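## Task

Unscrew the caps from tubes 2 and 3 and lay each one open end down, level, in the cap nest with the same number as its tube. Press the blue CYCLE key once and keep those caps sitting in their nests until the green lamp is lit; the aspirate step only runs a single time. After that, screw each cap back onto the tube it came from until it will not turn further. Confirm the caps on tubes 1 and 4, which must never come off, are tight, and tighten any loose one fully. Everything counts only if it stays put without the robot holding it. Finally open the gripper, move clear (touching READY or its housing is allowed), and push the green READY key until it switches; pushing READY with any step not properly done is worse than leaving it unpressed.

## Robot and tools

SETUP. One six-joint arm with a two-finger parallel gripper. Seen from the arm's base, the decapping station holds tubes 1 to 4 left to right; the cap tray has nests 1 to 4 in the same order plus an amber lamp (aspirate step running) and a green lamp (step finished). CYCLE (blue) and READY (green) keys share one housing; a key must be pushed until it switches. The task ends when READY goes down.

FRAMES. The scene frame has its origin on the table top below the arm base, +z up, +y to the left when facing along +x. Positions are in metres, orientation as quaternion wxyz. The base may be tilted relative to the table, and the printed hand position drifts more at long reach. Gripper axes: fingers point along gripper +z and open/close along gripper y. end_effector_position is the spot between the finger pads when closed, roughly 2 cm behind the tips; closing pushes the tips about 10 mm further along +z.

execute_actions(actions). actions is a list of actions run in sequence; an empty list just reports state and images. Each action is a table of up to 15 rows, one row per 1/30 s control step; if fewer rows are given, the last row repeats to fill 15 steps. A row is 7 numbers in [-1, 1]: dx, dy, dz, rx, ry, rz, opening. There is a single arm, so one row per step. dx to rz are an offset, in the gripper's own axes, from the gripper's measured pose at the start of that action (for a call's first action, the last pose reported in this scene). Every row refers to that same start pose, not to the row before. Scale: 1.0 equals 0.6 m of translation or 180 degrees; rx, ry, rz form one rotation vector. opening is absolute, not an offset: +1 fully open (0.084 m), -1 closed.

move(target, speed, blocking). target is one 7-number row laid out as above, an offset from the pose in this scene's latest result that includes one; the gripper travels in a straight line toward it, taking the shorter rotation. The path runs 0.5 to 10 s and is cut at 10 s. speed is m/s, 0.002 to 0.5, default 0.25; rotation is capped at twice that value in rad/s. The opening is applied when the move begins. The path ignores obstacles, and the hand can lag, wander and overshoot speed, particularly near full arm extension. blocking=false returns after 0.5 s while motion continues; poll with wait(0), and until its end is reported further moves and execute_actions are rejected (call wait or stop). The move: line reports the ending (done = at rest near target; off_target, moving, held = a check stopped the final step, fault) and limits (paced = sent pose was clipped; held = some steps were blocked, after which the arm may surge past speed), plus distance to target.

wait(seconds): 0 to 10, holds the last command; a running move keeps going and the wait returns early when it finishes. stop(): brakes a running move to rest, needing more room at higher speed; fingers keep moving. zoom_image(camera, region): camera is cam_head_left, cam_head_right or cam_wrist; region is [x0, y0, x1, y1] in that camera's pixels, origin top-left, at most 504 by 504. finished_scene(scene): ends the scene with that number, irreversibly, after the last command has been held; its result tells whether the task succeeded and gives the next task if any.

MOTION LIMITS. Each step the commanded pose is clipped to 70 mm and 16 degrees from the measured pose; the controller favours position over orientation. After an action the arm continues only to the last clipped pose, so long moves need several actions. Joint targets move at most 3.14 rad/s. Joint ranges (rad): waist and forearm roll and wrist roll -6.283 to 6.283, shoulder -2.059 to 2.094, elbow -3.927 to 0.192, wrist pitch -1.693 to 3.142.

RESULTS. The state line gives pose and velocities. Hand target is where the controller is now driving. A pose unreachable line means the clearance check (which treats any mount under the base as arm) altered or blocked the command. grip_measured is the current finger opening on the opening scale. Joint torques follow joint order and include offsets and noise, nonzero even in free air. Images arrive from cam_head_left, cam_head_right, cam_wrist (each 504x504); calibration (K, distortion D, T_world_to_cam) is supplied, may be off by a few degrees and millimetres, and changed values are listed in results.

GRIPPING. To hold something, keep commanding an opening well below grip_measured; the gap sets the squeeze, up to about 24 N per pad for parts up to about 6 cm wide. Fast closing can overshoot force. Resending grip_measured keeps light pressure.

AVOID. Pushing against something firm builds force while the hand is short of its target; zero offsets do not release it, backing away does. Faster contact and targets further past contact press harder. A joint torque reaching its limit (waist, shoulder 46.5; elbow, forearm roll 27.9; wrist pitch, wrist roll 18.6 N m, held weight included) causes a TORQUE FAULT: the arm backs off, freezes 10 s and drops the rest of the call. Holding loads heats motors: MOTOR HOT from 65 °C, OVER-TEMPERATURE FAULT with brakes at 80 °C. Loose items may occasionally get nudged. Do not drop, slam, hit hard or knock anything off the table; that ends the scene.

Each tool is called by a JSON object that holds its "name" and its "arguments", one argument or row to a line.

## Session

{"name": "execute_actions", "arguments": {
  "actions": []
}}

Scene clock: 0.00 s.
end_effector_position=(+0.1113, +0.7943, +0.3181) grip_measured=+1.00 end_effector_quat_wxyz=(-0.330, +0.145, +0.881, +0.306) end_effector_velocity=(-0.000, +0.000, +0.000) end_effector_angular_velocity=(+0.000, -0.000, -0.001)
Joint positions: [ 1.51   0.74  -1.815  0.793  0.444 -2.131  0.084]
Joint velocities: [ 0.     0.    -0.    -0.    -0.001  0.     0.   ]
Joint torques (N m, as the arm reports them, + toward a larger angle): no reading
Motor temperatures (°C, as the motors report them): [35 35 35 32 36 32]
Hand target: +0.111, +0.794, +0.318; -0.330, +0.145, +0.881, +0.306
camera_calibration (this result's frames):
cam_wrist: T_world_to_cam=[[0.443088, 0.764746, 0.4678, -0.777026], [0.747924, -0.0276524, -0.663209, 0.220661], [-0.49425, 0.643739, -0.584224, -0.142933], [0, 0, 0, 1]] pos_world=[0.108609, 0.692341, 0.426332]

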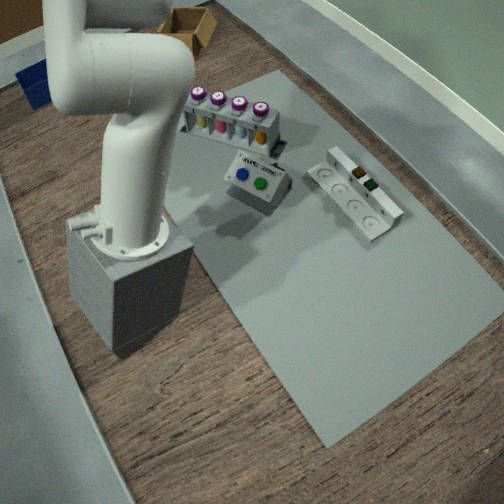

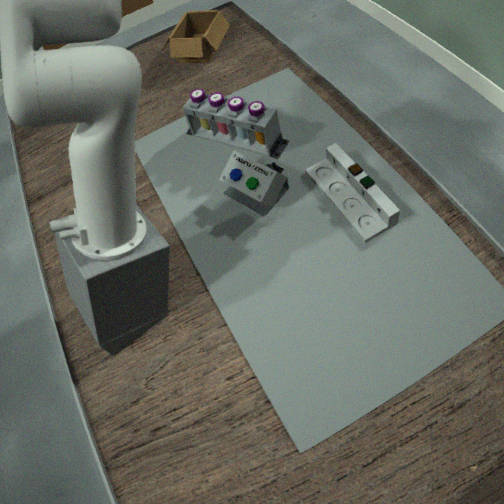

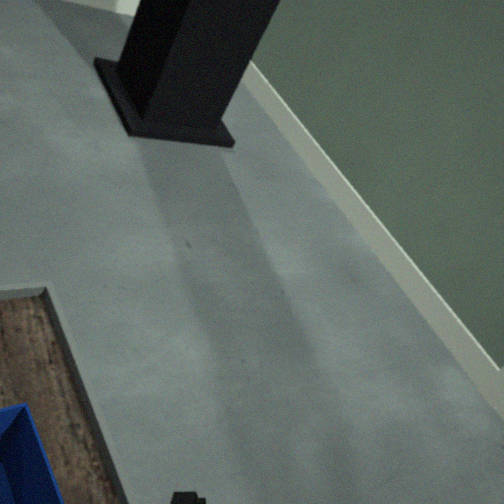

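{"name": "move", "arguments": {
  "target": [-0.402,-0.588,-0.785,0.0874,-0.288,0.171,0],
  "speed": 0.3
}}

Scene clock: 12.77 s.
end_effector_position=(+0.3622, +0.2117, +0.2821) grip_measured=-0.01 end_effector_quat_wxyz=(+0.000, +0.436, +0.900, +0.000) end_effector_velocity=(+0.001, -0.001, +0.000) end_effector_angular_velocity=(+0.000, -0.001, -0.001)
Joint positions: [ 0.711 -0.657 -0.422 -0.276  0.747 -1.395  0.044]
Joint velocities: [-0.002 -0.002  0.001  0.    -0.    -0.002  0.   ]
Joint torques (N m, as the arm reports them, + toward a larger angle): [  1.84 -11.74 -14.9   -0.27  -1.5    0.01]
Motor temperatures (°C, as the motors report them): [35 35 37 32 36 32]
Hand target: +0.362, +0.211, +0.282; +0.001, +0.436, +0.900, +0.000
Off the commanded pose: 0.002 m, 0 deg.
move: done
camera_calibration (this result's frames):
cam_wrist: T_world_to_cam=[[0.767811, 0.640543, 0.0130703, -0.388826], [0.640656, -0.767789, -0.00774687, 0.00367422], [0.005073, 0.0143217, -0.999885, 0.4047], [0, 0, 0, 1]] pos_world=[0.294138, 0.246085, 0.409764]

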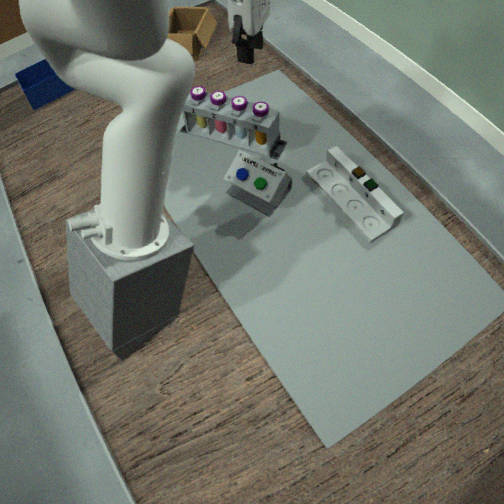

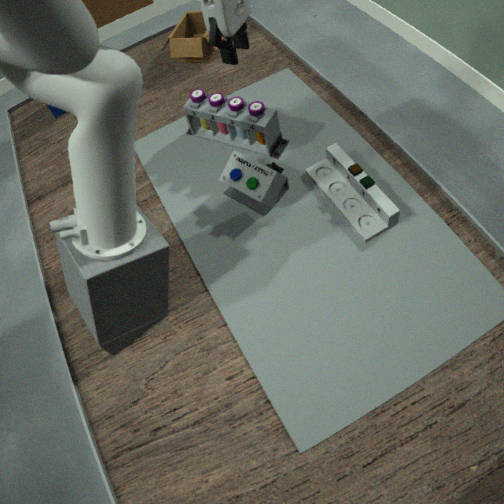

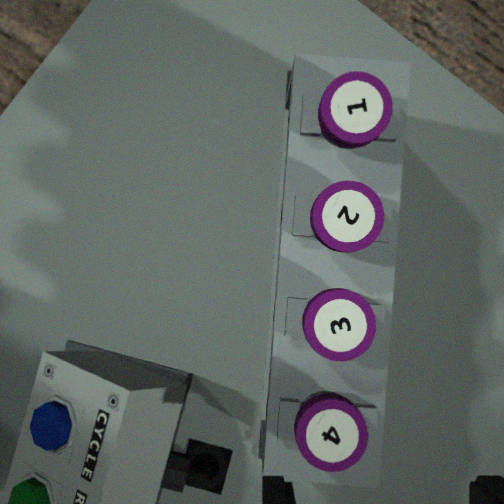

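{"name": "move", "arguments": {
  "target": [0.0602,0.0177,0.196,0,0,0.024,0],
  "speed": 0.3
}}

{"name": "move", "arguments": {
  "target": [0,0,0,0,0,0.5,0],
  "speed": 0.5
}}

{"name": "move", "arguments": {
  "target": [0,0,0,0,0,0.5,0],
  "speed": 0.5
}}

Scene clock: 17.93 s.
end_effector_position=(+0.3486, +0.2463, +0.1646) grip_measured=-0.01 end_effector_quat_wxyz=(+0.001, +0.470, +0.883, +0.001) end_effector_velocity=(-0.002, -0.001, -0.002) end_effector_angular_velocity=(-0.006, +0.003, +0.000)
Joint positions: [ 0.68  -0.189 -0.446 -0.574  0.328 -1.004  0.044]
Joint velocities: [-0.     0.006  0.002 -0.009  0.     0.009  0.   ]
Joint torques (N m, as the arm reports them, + toward a larger angle): [  3.14 -16.98  -9.42  -0.04  -1.45   0.09]
Motor temperatures (°C, as the motors report them): [35 35 37 32 36 32]
Hand target: +0.348, +0.246, +0.164; +0.001, +0.470, +0.883, +0.000
Off the commanded pose: 0.001 m, 0 deg.
move: done
camera_calibration (this result's frames):
cam_wrist: T_world_to_cam=[[0.814386, 0.58016, 0.0137746, -0.400548], [0.580282, -0.814382, -0.00737639, 0.0704264], [0.00693835, 0.0140004, -0.999878, 0.286281], [0, 0, 0, 1]] pos_world=[0.283347, 0.285728, 0.292283]

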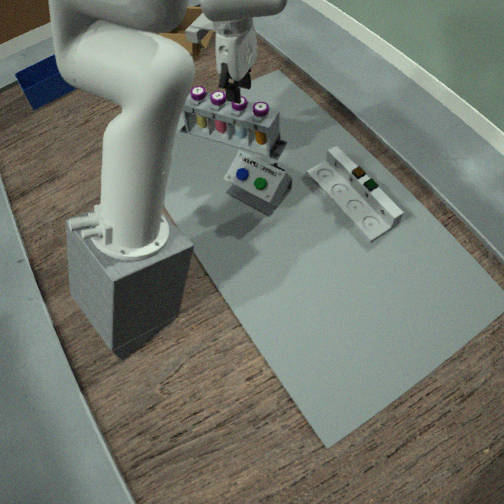

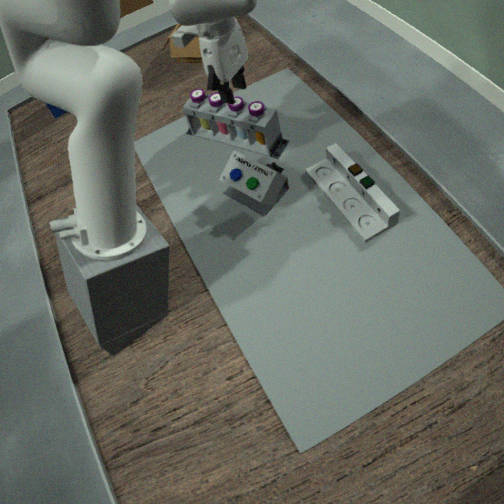

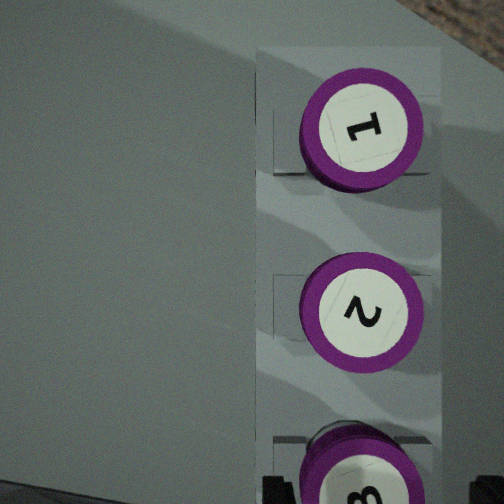

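Scene clock: 20.03 s.
end_effector_position=(+0.3486, +0.2463, +0.1646) grip_measured=-0.01 end_effector_quat_wxyz=(-0.000, +0.956, +0.292, +0.001) end_effector_velocity=(+0.000, -0.000, +0.000) end_effector_angular_velocity=(-0.002, -0.005, -0.006)
Joint positions: [ 0.68  -0.189 -0.446 -0.573  0.328  0.565  0.044]
Joint velocities: [-0.    -0.    -0.001 -0.015  0.     0.02  -0.   ]
Joint torques (N m, as the arm reports them, + toward a larger angle): [  3.31 -17.17  -9.5   -0.15  -1.55   0.04]
Motor temperatures (°C, as the motors report them): [35 35 37 32 36 32]
Hand target: +0.349, +0.246, +0.165; +0.000, +0.956, +0.292, +0.001
Off the commanded pose: 0.000 m, 0 deg.
move: done
camera_calibration (this result's frames):
cam_wrist: T_world_to_cam=[[0.580543, -0.814136, 0.0123698, 0.0245946], [-0.814085, -0.580659, -0.01004, 0.49944], [0.0153565, -0.00424146, -0.999873, 0.287839], [0, 0, 0, 1]] pos_world=[0.387888, 0.311248, 0.292513]

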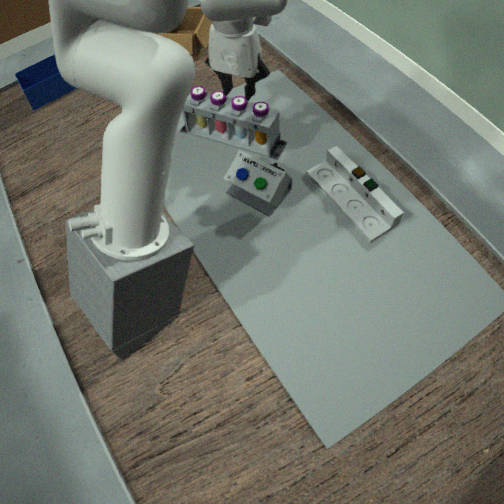

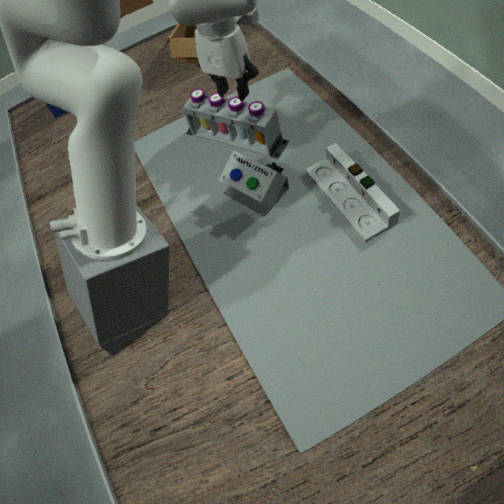

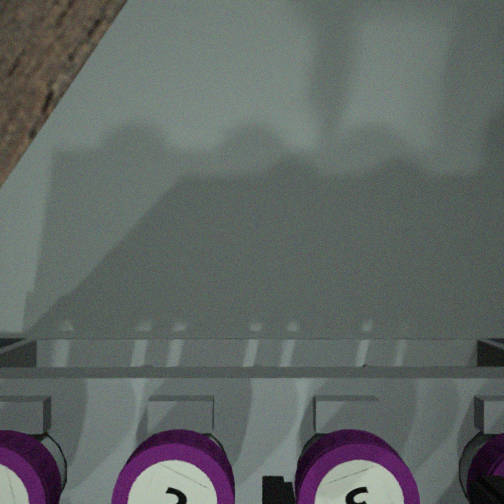

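Scene clock: 22.13 s.
end_effector_position=(+0.3486, +0.2463, +0.1647) grip_measured=-0.01 end_effector_quat_wxyz=(-0.001, +0.883, -0.470, +0.000) end_effector_velocity=(-0.000, -0.000, -0.000) end_effector_angular_velocity=(-0.003, -0.004, -0.005)
Joint positions: [ 0.68  -0.189 -0.446 -0.572  0.328  2.134  0.044]
Joint velocities: [ 0.001  0.001 -0.    -0.015  0.001  0.02   0.   ]
Joint torques (N m, as the arm reports them, + toward a larger angle): [  3.05 -17.1   -9.51  -0.26  -1.48  -0.1 ]
Motor temperatures (°C, as the motors report them): [35 35 37 32 36 32]
Hand target: +0.349, +0.246, +0.165; -0.001, +0.883, -0.470, +0.001
Off the commanded pose: 0.000 m, 0 deg.
move: done
camera_calibration (this result's frames):
cam_wrist: T_world_to_cam=[[-0.813863, -0.580968, 0.0101409, 0.453683], [-0.581047, 0.813826, -0.00849394, 0.0745089], [-0.00331818, -0.0128052, -0.999913, 0.29647], [0, 0, 0, 1]] pos_world=[0.413513, 0.206734, 0.292476]

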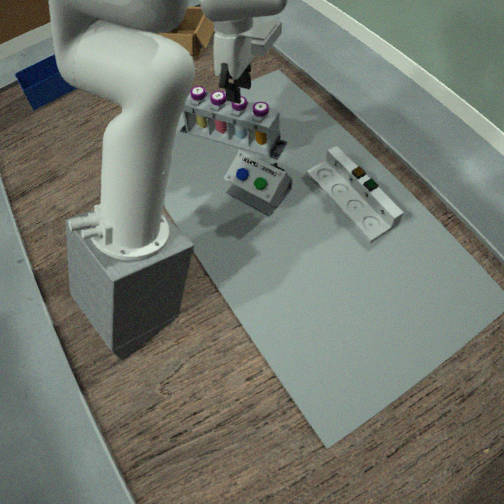

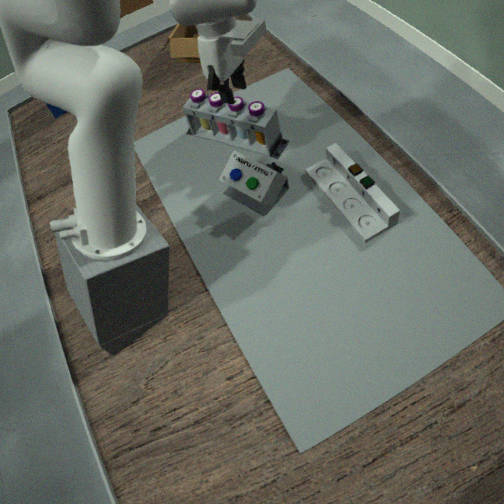

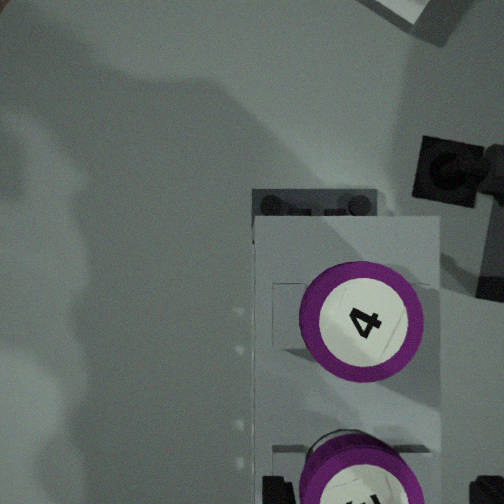

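{"name": "move", "arguments": {
  "target": [-0.0022,0,0.059,0,0,0,0],
  "speed": 0.08
}}

{"name": "move", "arguments": {
  "target": [0,0,0,0,0,0,-0.6]
}}

{"name": "move", "arguments": {
  "target": [0,0,-0.002,0,0,-0.8,-0.6],
  "speed": 0.5
}}

{"name": "move", "arguments": {
  "target": [0,0,-0.002,0,0,-0.8,-0.6],
  "speed": 0.5
}}

{"name": "move", "arguments": {
  "target": [0,0,-0.002,0,0,-0.8,-0.6],
  "speed": 0.5
}}

{"name": "move", "arguments": {
  "target": [0,0,-0.08,0,0,0,-0.6],
  "speed": 0.08
}}

Scene clock: 28.13 s.
end_effector_position=(+0.3481, +0.2474, +0.1294) grip_measured=-0.01 end_effector_quat_wxyz=(-0.001, +0.883, -0.470, +0.001) end_effector_velocity=(-0.000, -0.000, -0.001) end_effector_angular_velocity=(-0.002, -0.002, -0.001)
Joint positions: [ 0.63  -0.04  -0.493 -0.758  0.23   2.285  0.044]
Joint velocities: [-0.001  0.002 -0.    -0.012 -0.     0.012 -0.   ]
Joint torques (N m, as the arm reports them, + toward a larger angle): [  3.42 -18.59  -7.62  -0.14  -1.43   0.08]
Motor temperatures (°C, as the motors report them): [35 35 37 32 36 32]
Hand target: +0.348, +0.247, +0.129; -0.001, +0.883, -0.470, +0.001
Off the commanded pose: 0.000 m, 0 deg.
move: done
camera_calibration (this result's frames):
cam_wrist: T_world_to_cam=[[-0.81391, -0.580908, 0.00981925, 0.454325], [-0.580983, 0.813871, -0.00850135, 0.0729662], [-0.0030531, -0.0126242, -0.999916, 0.261115], [0, 0, 0, 1]] pos_world=[0.412969, 0.207832, 0.257253]

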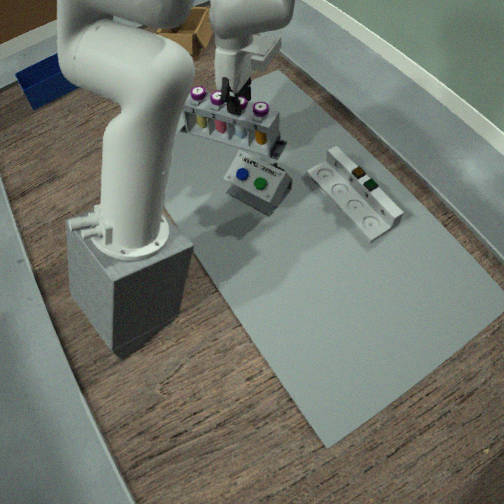

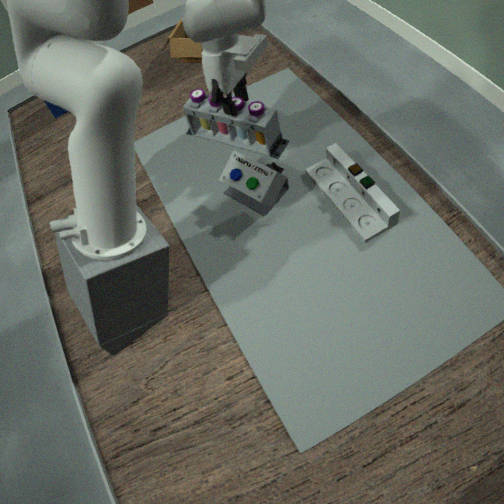

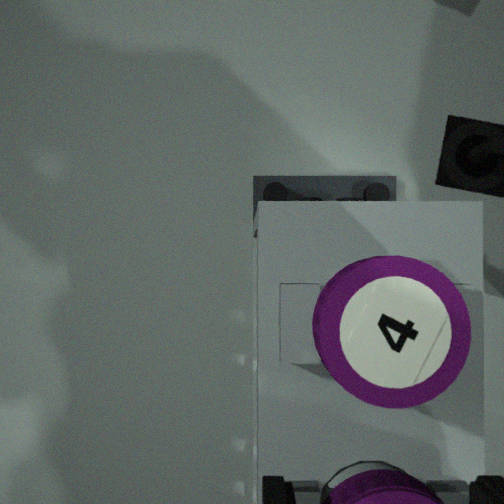

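Scene clock: 28.63 s.
end_effector_position=(+0.3480, +0.2473, +0.1294) grip_measured=-0.25 end_effector_quat_wxyz=(-0.001, +0.883, -0.470, +0.001) end_effector_velocity=(+0.000, +0.001, +0.000) end_effector_angular_velocity=(+0.003, -0.001, +0.000)
Joint positions: [ 0.63  -0.04  -0.492 -0.758  0.23   2.285  0.033]
Joint velocities: [ 0.    -0.    -0.001 -0.    -0.003  0.     0.   ]
Joint torques (N m, as the arm reports them, + toward a larger angle): [  3.07 -17.09  -9.31  -0.13  -1.99   0.1 ]
Motor temperatures (°C, as the motors report them): [35 35 37 32 36 32]
Hand target: +0.348, +0.247, +0.129; -0.001, +0.883, -0.470, +0.001
Off the commanded pose: 0.000 m, 0 deg.
move: done
camera_calibration (this result's frames):
cam_wrist: T_world_to_cam=[[-0.813849, -0.580988, 0.0101476, 0.454074], [-0.581068, 0.813809, -0.00861972, 0.0730236], [-0.00325023, -0.0129116, -0.999911, 0.261251], [0, 0, 0, 1]] pos_world=[0.412828, 0.207757, 0.257249]

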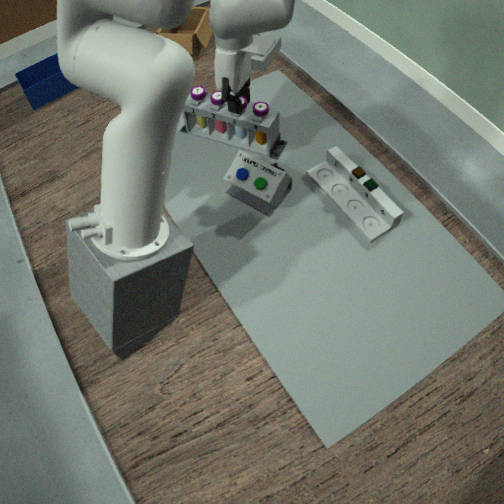

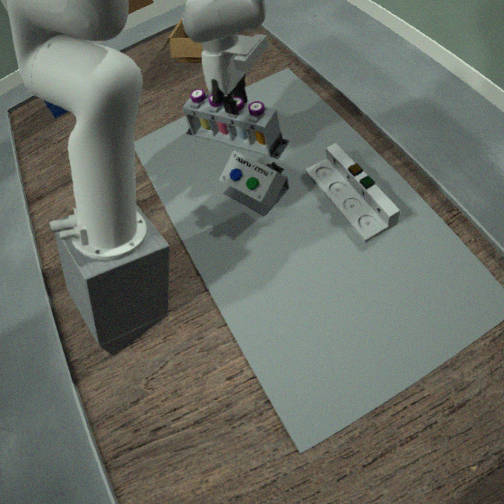

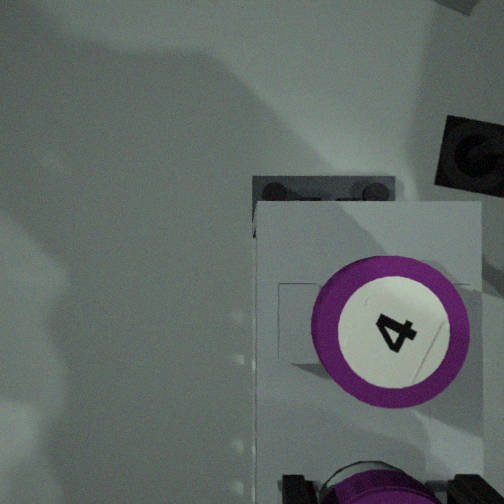

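Scene clock: 31.73 s.
end_effector_position=(+0.3482, +0.2472, +0.1306) grip_measured=-0.25 end_effector_quat_wxyz=(+0.001, +0.720, +0.694, +0.001) end_effector_velocity=(+0.000, +0.001, +0.000) end_effector_angular_velocity=(+0.002, +0.004, +0.004)
Joint positions: [ 0.631 -0.045 -0.491 -0.752  0.233 -0.233  0.033]
Joint velocities: [ 0.002 -0.001  0.     0.02   0.    -0.022  0.   ]
Joint torques (N m, as the arm reports them, + toward a larger angle): [  1.97 -18.33  -9.37  -0.13  -1.54   0.06]
Motor temperatures (°C, as the motors report them): [35 35 37 32 36 32]
Hand target: +0.348, +0.247, +0.131; +0.000, +0.719, +0.695, +0.001
Off the commanded pose: 0.000 m, 0 deg.
move: done
camera_calibration (this result's frames):
cam_wrist: T_world_to_cam=[[0.999863, -0.00899394, 0.013927, -0.319201], [-0.008873, -0.999923, -0.0087217, 0.322406], [0.0140044, 0.00859692, -0.999865, 0.251087], [0, 0, 0, 1]] pos_world=[0.318501, 0.317352, 0.258311]

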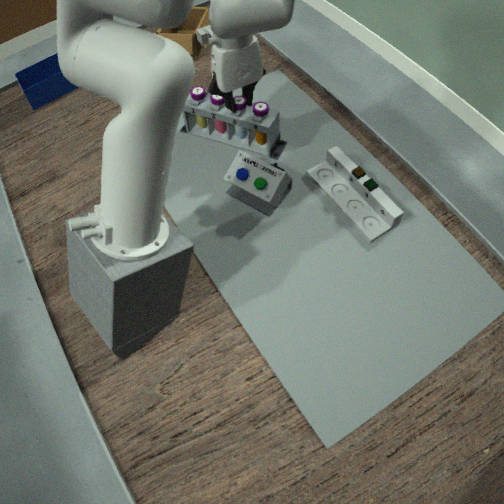

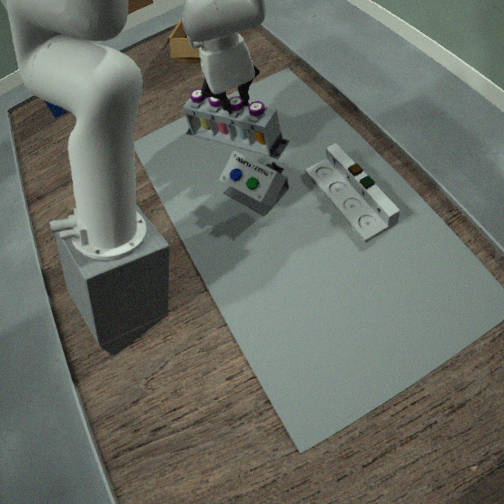

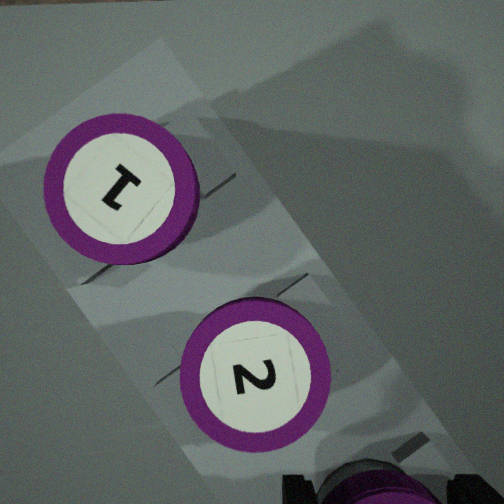

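Scene clock: 34.80 s.
end_effector_position=(+0.3483, +0.2472, +0.1317) grip_measured=-0.25 end_effector_quat_wxyz=(+0.001, -0.438, +0.899, -0.000) end_effector_velocity=(+0.000, +0.001, +0.000) end_effector_angular_velocity=(+0.003, +0.007, +0.006)
Joint positions: [ 0.633 -0.05  -0.489 -0.747  0.236 -2.749  0.033]
Joint velocities: [ 0.002 -0.001  0.     0.032  0.001 -0.035 -0.   ]
Joint torques (N m, as the arm reports them, + toward a larger angle): [  0.36 -20.24 -10.16  -0.28  -0.85   0.14]
Motor temperatures (°C, as the motors report them): [35 35 37 32 36 32]
Hand target: +0.348, +0.247, +0.132; +0.001, -0.438, +0.899, -0.000
Off the commanded pose: 0.000 m, 0 deg.
move: done
camera_calibration (this result's frames):
cam_wrist: T_world_to_cam=[[-0.80331, 0.59548, 0.00982546, 0.159841], [0.595444, 0.80337, -0.00655824, -0.334128], [-0.0117988, 0.000582217, -0.99993, 0.263137], [0, 0, 0, 1]] pos_world=[0.330461, 0.173093, 0.259357]

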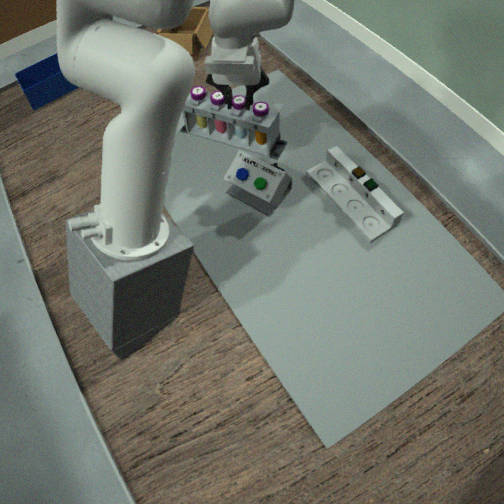

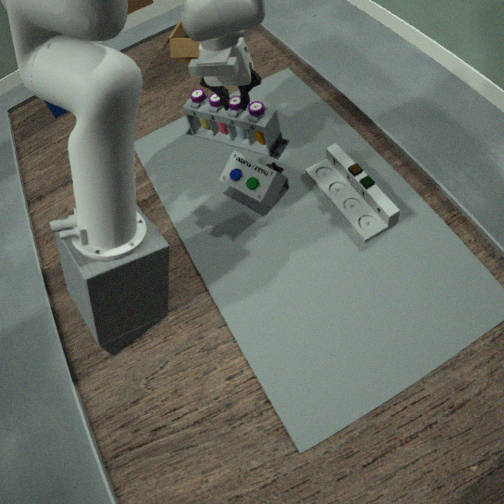

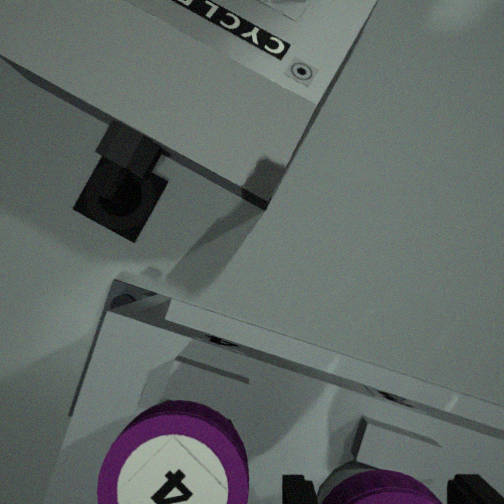

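Scene clock: 37.87 s.
end_effector_position=(+0.3486, +0.2472, +0.1329) grip_measured=-0.25 end_effector_quat_wxyz=(+0.000, +0.990, +0.138, +0.002) end_effector_velocity=(-0.000, +0.001, +0.000) end_effector_angular_velocity=(+0.001, +0.008, +0.007)
Joint positions: [ 0.634 -0.055 -0.488 -0.742  0.239 -5.266  0.033]
Joint velocities: [ 0.003 -0.    -0.     0.031  0.002 -0.034  0.   ]
Joint torques (N m, as the arm reports them, + toward a larger angle): [  3.06 -19.41  -9.21  -0.26  -1.77   0.25]
Motor temperatures (°C, as the motors report them): [35 35 37 32 36 32]
Hand target: +0.348, +0.247, +0.133; +0.000, +0.990, +0.138, +0.001
Off the commanded pose: 0.000 m, 0 deg.
move: done
camera_calibration (this result's frames):
cam_wrist: T_world_to_cam=[[0.29906, -0.954149, 0.0127354, 0.158409], [-0.954118, -0.299205, -0.0116488, 0.479055], [0.0149252, -0.00866737, -0.999851, 0.257378], [0, 0, 0, 1]] pos_world=[0.40586, 0.296712, 0.260903]

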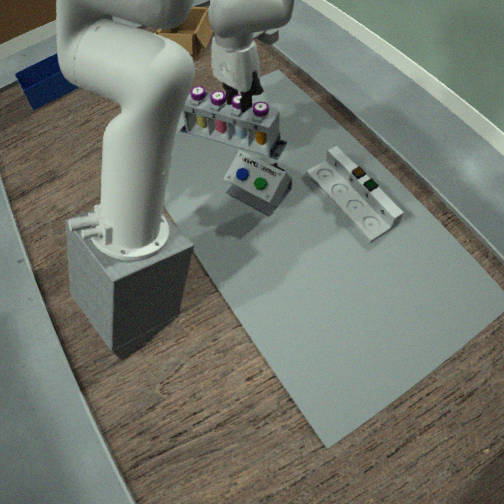

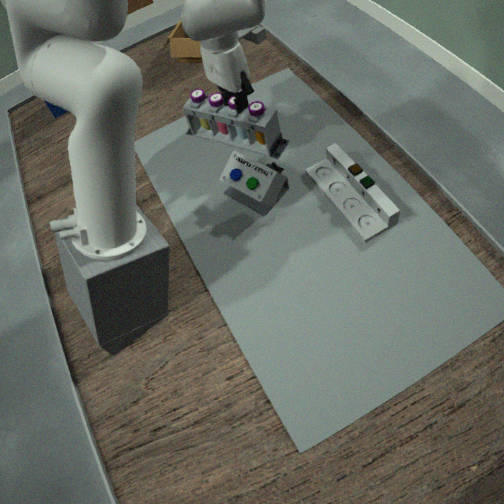

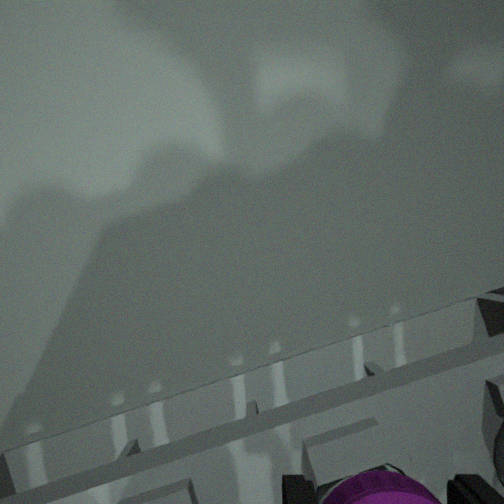

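Scene clock: 38.80 s.
end_effector_position=(+0.3482, +0.2472, +0.1807) grip_measured=-0.25 end_effector_quat_wxyz=(+0.000, +0.990, +0.138, +0.001) end_effector_velocity=(+0.000, -0.000, +0.000) end_effector_angular_velocity=(+0.000, +0.000, -0.001)
Joint positions: [ 0.705 -0.253 -0.435 -0.518  0.381 -5.44   0.033]
Joint velocities: [-0.001 -0.001 -0.001  0.003  0.001 -0.003 -0.   ]
Joint torques (N m, as the arm reports them, + toward a larger angle): [  3.08 -16.3  -10.39  -0.28  -1.49   0.12]
Motor temperatures (°C, as the motors report them): [35 35 37 32 36 32]
Hand target: +0.348, +0.247, +0.181; -0.000, +0.990, +0.138, +0.002
Off the commanded pose: 0.000 m, 0 deg.
move: done
camera_calibration (this result's frames):
cam_wrist: T_world_to_cam=[[0.299208, -0.954103, 0.0127411, 0.157859], [-0.95408, -0.299348, -0.0110577, 0.479153], [0.0143642, -0.00884751, -0.999858, 0.305415], [0, 0, 0, 1]] pos_world=[0.40553, 0.296749, 0.308659]

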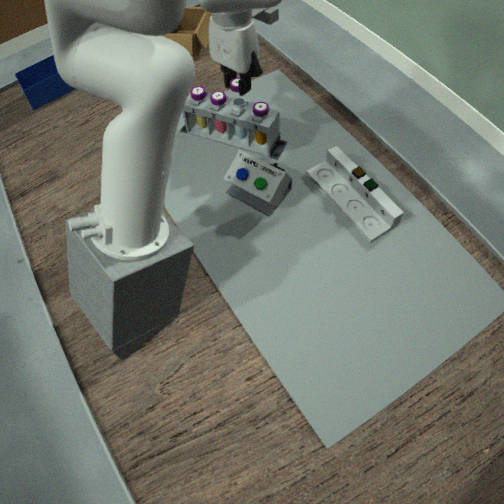

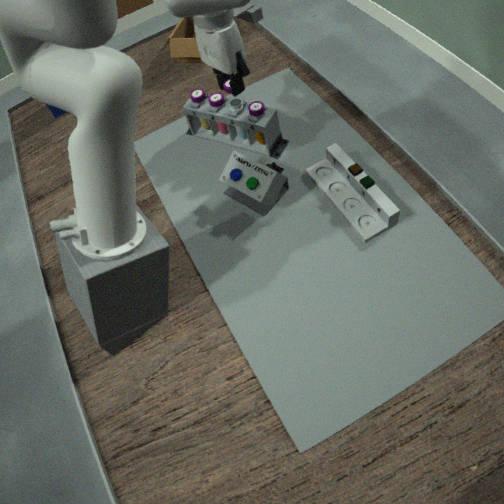

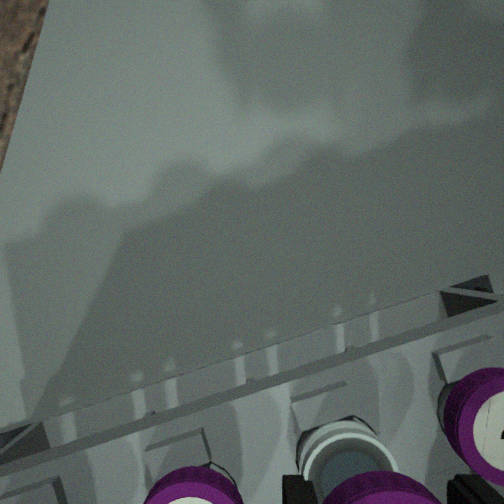

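{"name": "move", "arguments": {
  "target": [0.042,0.44,0,0,0,0.589,-0.6],
  "speed": 0.3
}}

Scene clock: 46.57 s.
end_effector_position=(+0.4454, -0.0008, +0.1820) grip_measured=-0.25 end_effector_quat_wxyz=(-0.001, +0.707, -0.707, +0.004) end_effector_velocity=(+0.000, -0.000, +0.000) end_effector_angular_velocity=(+0.000, -0.001, -0.003)
Joint positions: [ 0.02  -0.292 -0.438  0.203  0.343 -4.906  0.033]
Joint velocities: [-0.001  0.001 -0.001  0.001 -0.001  0.001 -0.   ]
Joint torques (N m, as the arm reports them, + toward a larger angle): [ -0.84 -16.55 -10.62  -0.11  -1.62   0.11]
Motor temperatures (°C, as the motors report them): [35 35 37 32 36 32]
Hand target: +0.446, -0.001, +0.182; -0.001, +0.707, -0.708, +0.004
Off the commanded pose: 0.002 m, 0 deg.
move: done
camera_calibration (this result's frames):
cam_wrist: T_world_to_cam=[[-0.999655, -0.0256964, 0.00551641, 0.472791], [-0.0257646, 0.999588, -0.0126733, 0.0855549], [-0.00518848, -0.012811, -0.999904, 0.311826], [0, 0, 0, 1]] pos_world=[0.47645, -0.0693758, 0.310273]

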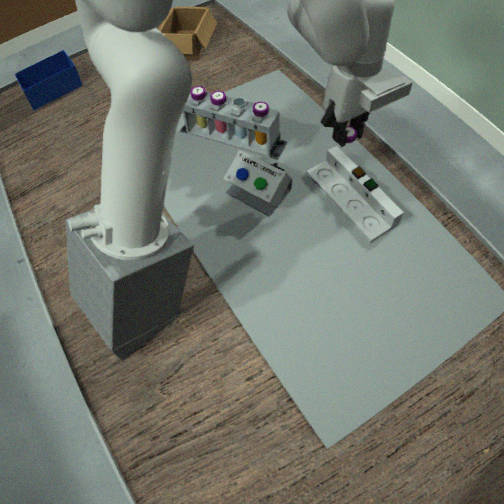

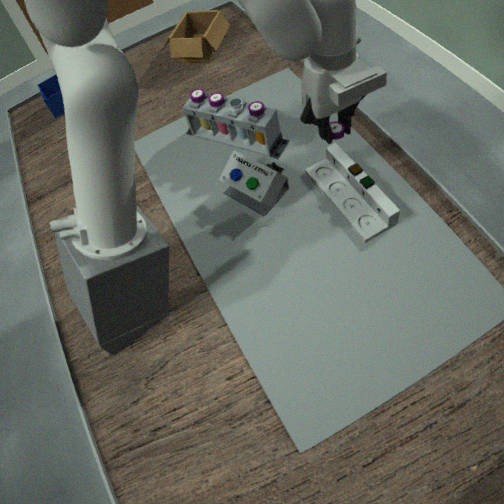

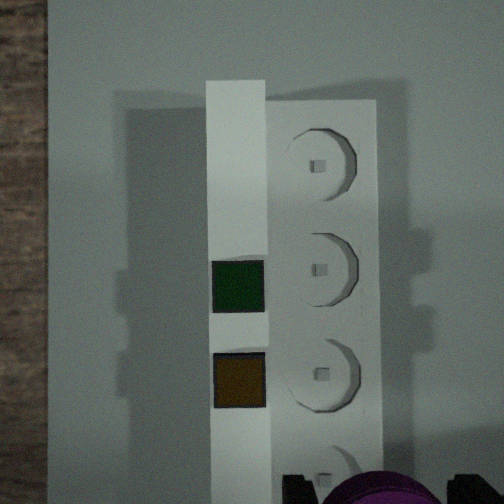

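{"name": "move", "arguments": {
  "target": [0.1055,0.0022,0.153,0.002,0.002,0,-0.6],
  "speed": 0.2
}}

Scene clock: 51.67 s.
end_effector_position=(+0.4442, -0.0651, +0.0906) grip_measured=-0.25 end_effector_quat_wxyz=(+0.001, +0.707, -0.707, +0.009) end_effector_velocity=(-0.001, -0.001, -0.001) end_effector_angular_velocity=(+0.008, -0.008, +0.001)
Joint positions: [-0.023  0.118 -0.588  0.798  0.105 -5.549  0.033]
Joint velocities: [ 0.005  0.005 -0.007  0.088  0.    -0.083  0.   ]
Joint torques (N m, as the arm reports them, + toward a larger angle): [ -2.05 -20.66  -6.22  -0.43  -1.67   0.17]
Motor temperatures (°C, as the motors report them): [35 35 37 32 36 32]
Hand target: +0.444, -0.065, +0.090; +0.001, +0.707, -0.708, +0.009
Off the commanded pose: 0.001 m, 0 deg.
move: done
camera_calibration (this result's frames):
cam_wrist: T_world_to_cam=[[-0.999673, -0.0255558, 0.00087191, 0.470814], [-0.0255689, 0.999425, -0.0222578, 0.149356], [-0.000302593, -0.0222728, -0.999752, 0.216812], [0, 0, 0, 1]] pos_world=[0.474544, -0.132409, 0.219672]

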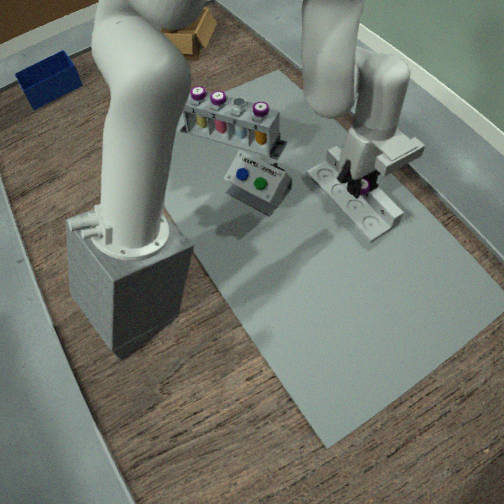

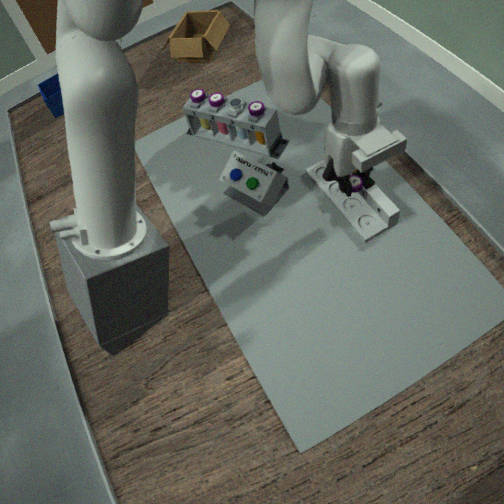

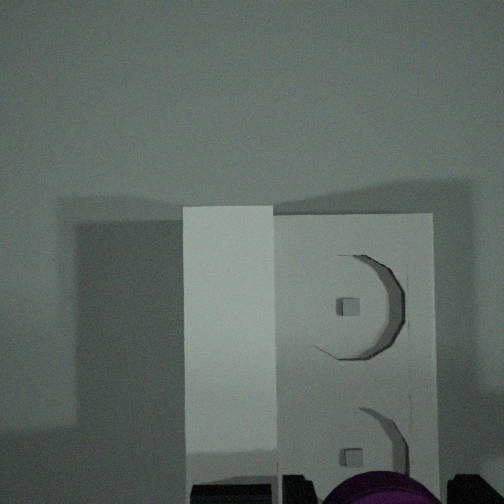

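{"name": "move", "arguments": {
  "target": [0,0.0027,0,-0.0045,-0.0035,0,-0.6]
}}

{"name": "move", "arguments": {
  "target": [0,0,0.06,0,0,0.495,-0.6],
  "speed": 0.4
}}

Scene clock: 56.27 s.
end_effector_position=(+0.4426, -0.0650, +0.0906) grip_measured=-0.25 end_effector_quat_wxyz=(+0.002, +0.707, -0.708, -0.000) end_effector_velocity=(-0.000, +0.000, -0.000) end_effector_angular_velocity=(+0.000, +0.001, +0.000)
Joint positions: [-0.035  0.116 -0.59   0.767  0.13  -5.53   0.033]
Joint velocities: [-0.     0.001  0.    -0.004  0.001  0.003  0.   ]
Joint torques (N m, as the arm reports them, + toward a larger angle): [ -2.04 -20.61  -6.23  -0.15  -1.52   0.1 ]
Motor temperatures (°C, as the motors report them): [35 35 36 32 36 32]
Hand target: +0.443, -0.065, +0.091; +0.002, +0.707, -0.708, -0.000
Off the commanded pose: 0.000 m, 0 deg.
move: done
camera_calibration (this result's frames):
cam_wrist: T_world_to_cam=[[-0.999566, -0.0256093, 0.0145738, 0.467926], [-0.0257684, 0.999609, -0.0108326, 0.148363], [-0.0142907, -0.0112035, -0.999835, 0.223699], [0, 0, 0, 1]] pos_world=[0.474743, -0.133816, 0.21845]

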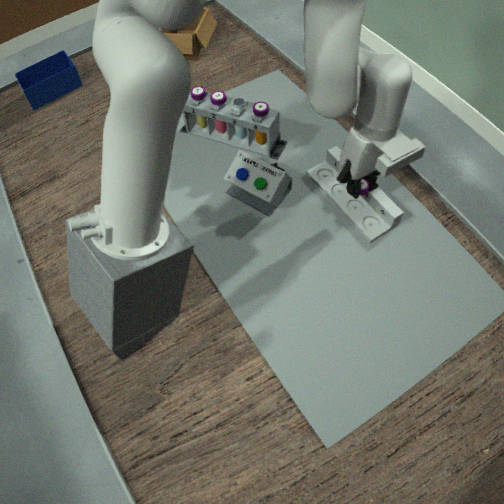

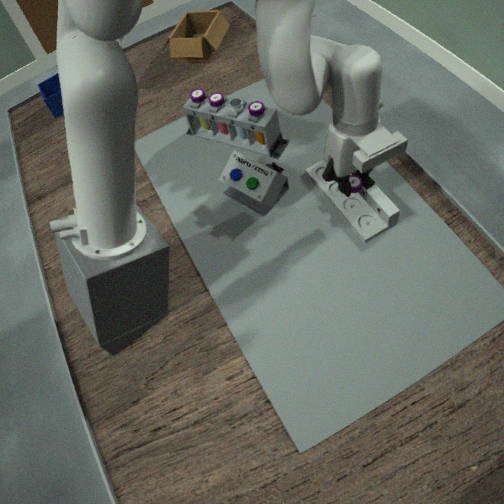

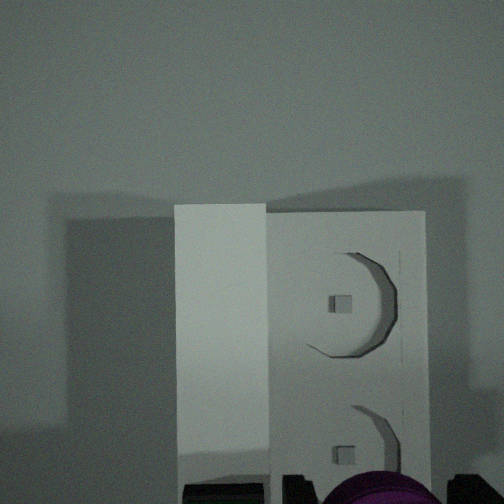

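Scene clock: 58.70 s.
end_effector_position=(+0.4422, -0.0651, +0.0546) grip_measured=-0.25 end_effector_quat_wxyz=(-0.001, -0.008, +1.000, -0.001) end_effector_velocity=(-0.000, -0.000, -0.000) end_effector_angular_velocity=(-0.002, +0.014, -0.006)
Joint positions: [ 0.011  0.266 -0.691  1.066  0.083 -4.234  0.033]
Joint velocities: [-0.008 -0.002  0.008 -0.09   0.005  0.088 -0.   ]
Joint torques (N m, as the arm reports them, + toward a larger angle): [ -1.85 -21.61  -4.97   0.15  -1.45   0.02]
Motor temperatures (°C, as the motors report them): [35 35 36 32 36 32]
Hand target: +0.442, -0.065, +0.055; -0.001, -0.007, +1.000, -0.001
Off the commanded pose: 0.000 m, 0 deg.
move: done
camera_calibration (this result's frames):
cam_wrist: T_world_to_cam=[[-0.0417883, 0.999086, 0.00904355, 0.111602], [0.999069, 0.0418813, -0.0103604, -0.367536], [-0.0107297, 0.00860218, -0.999905, 0.187408], [0, 0, 0, 1]] pos_world=[0.373868, -0.0977187, 0.182573]

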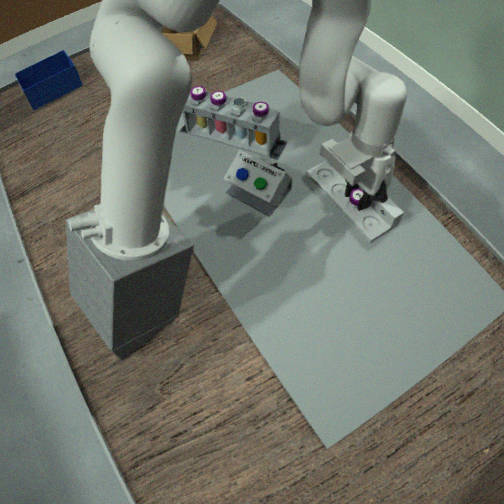

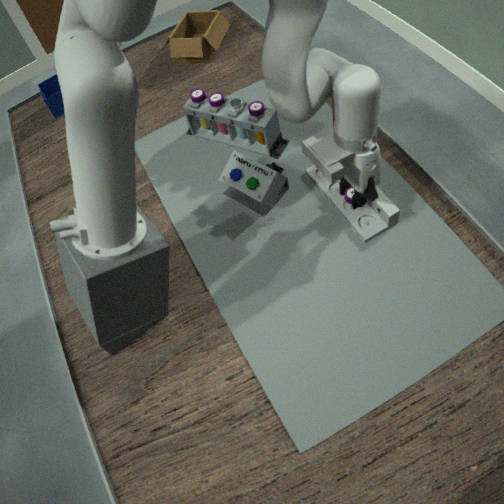

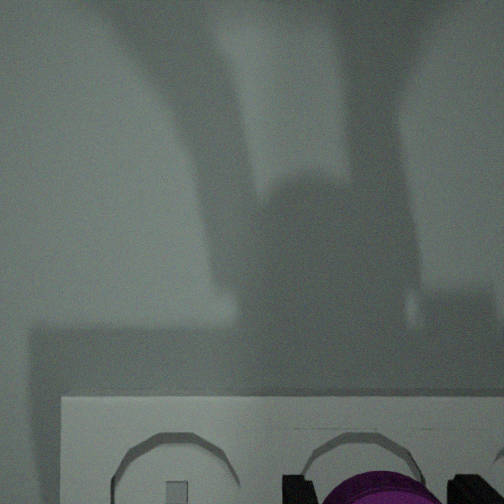

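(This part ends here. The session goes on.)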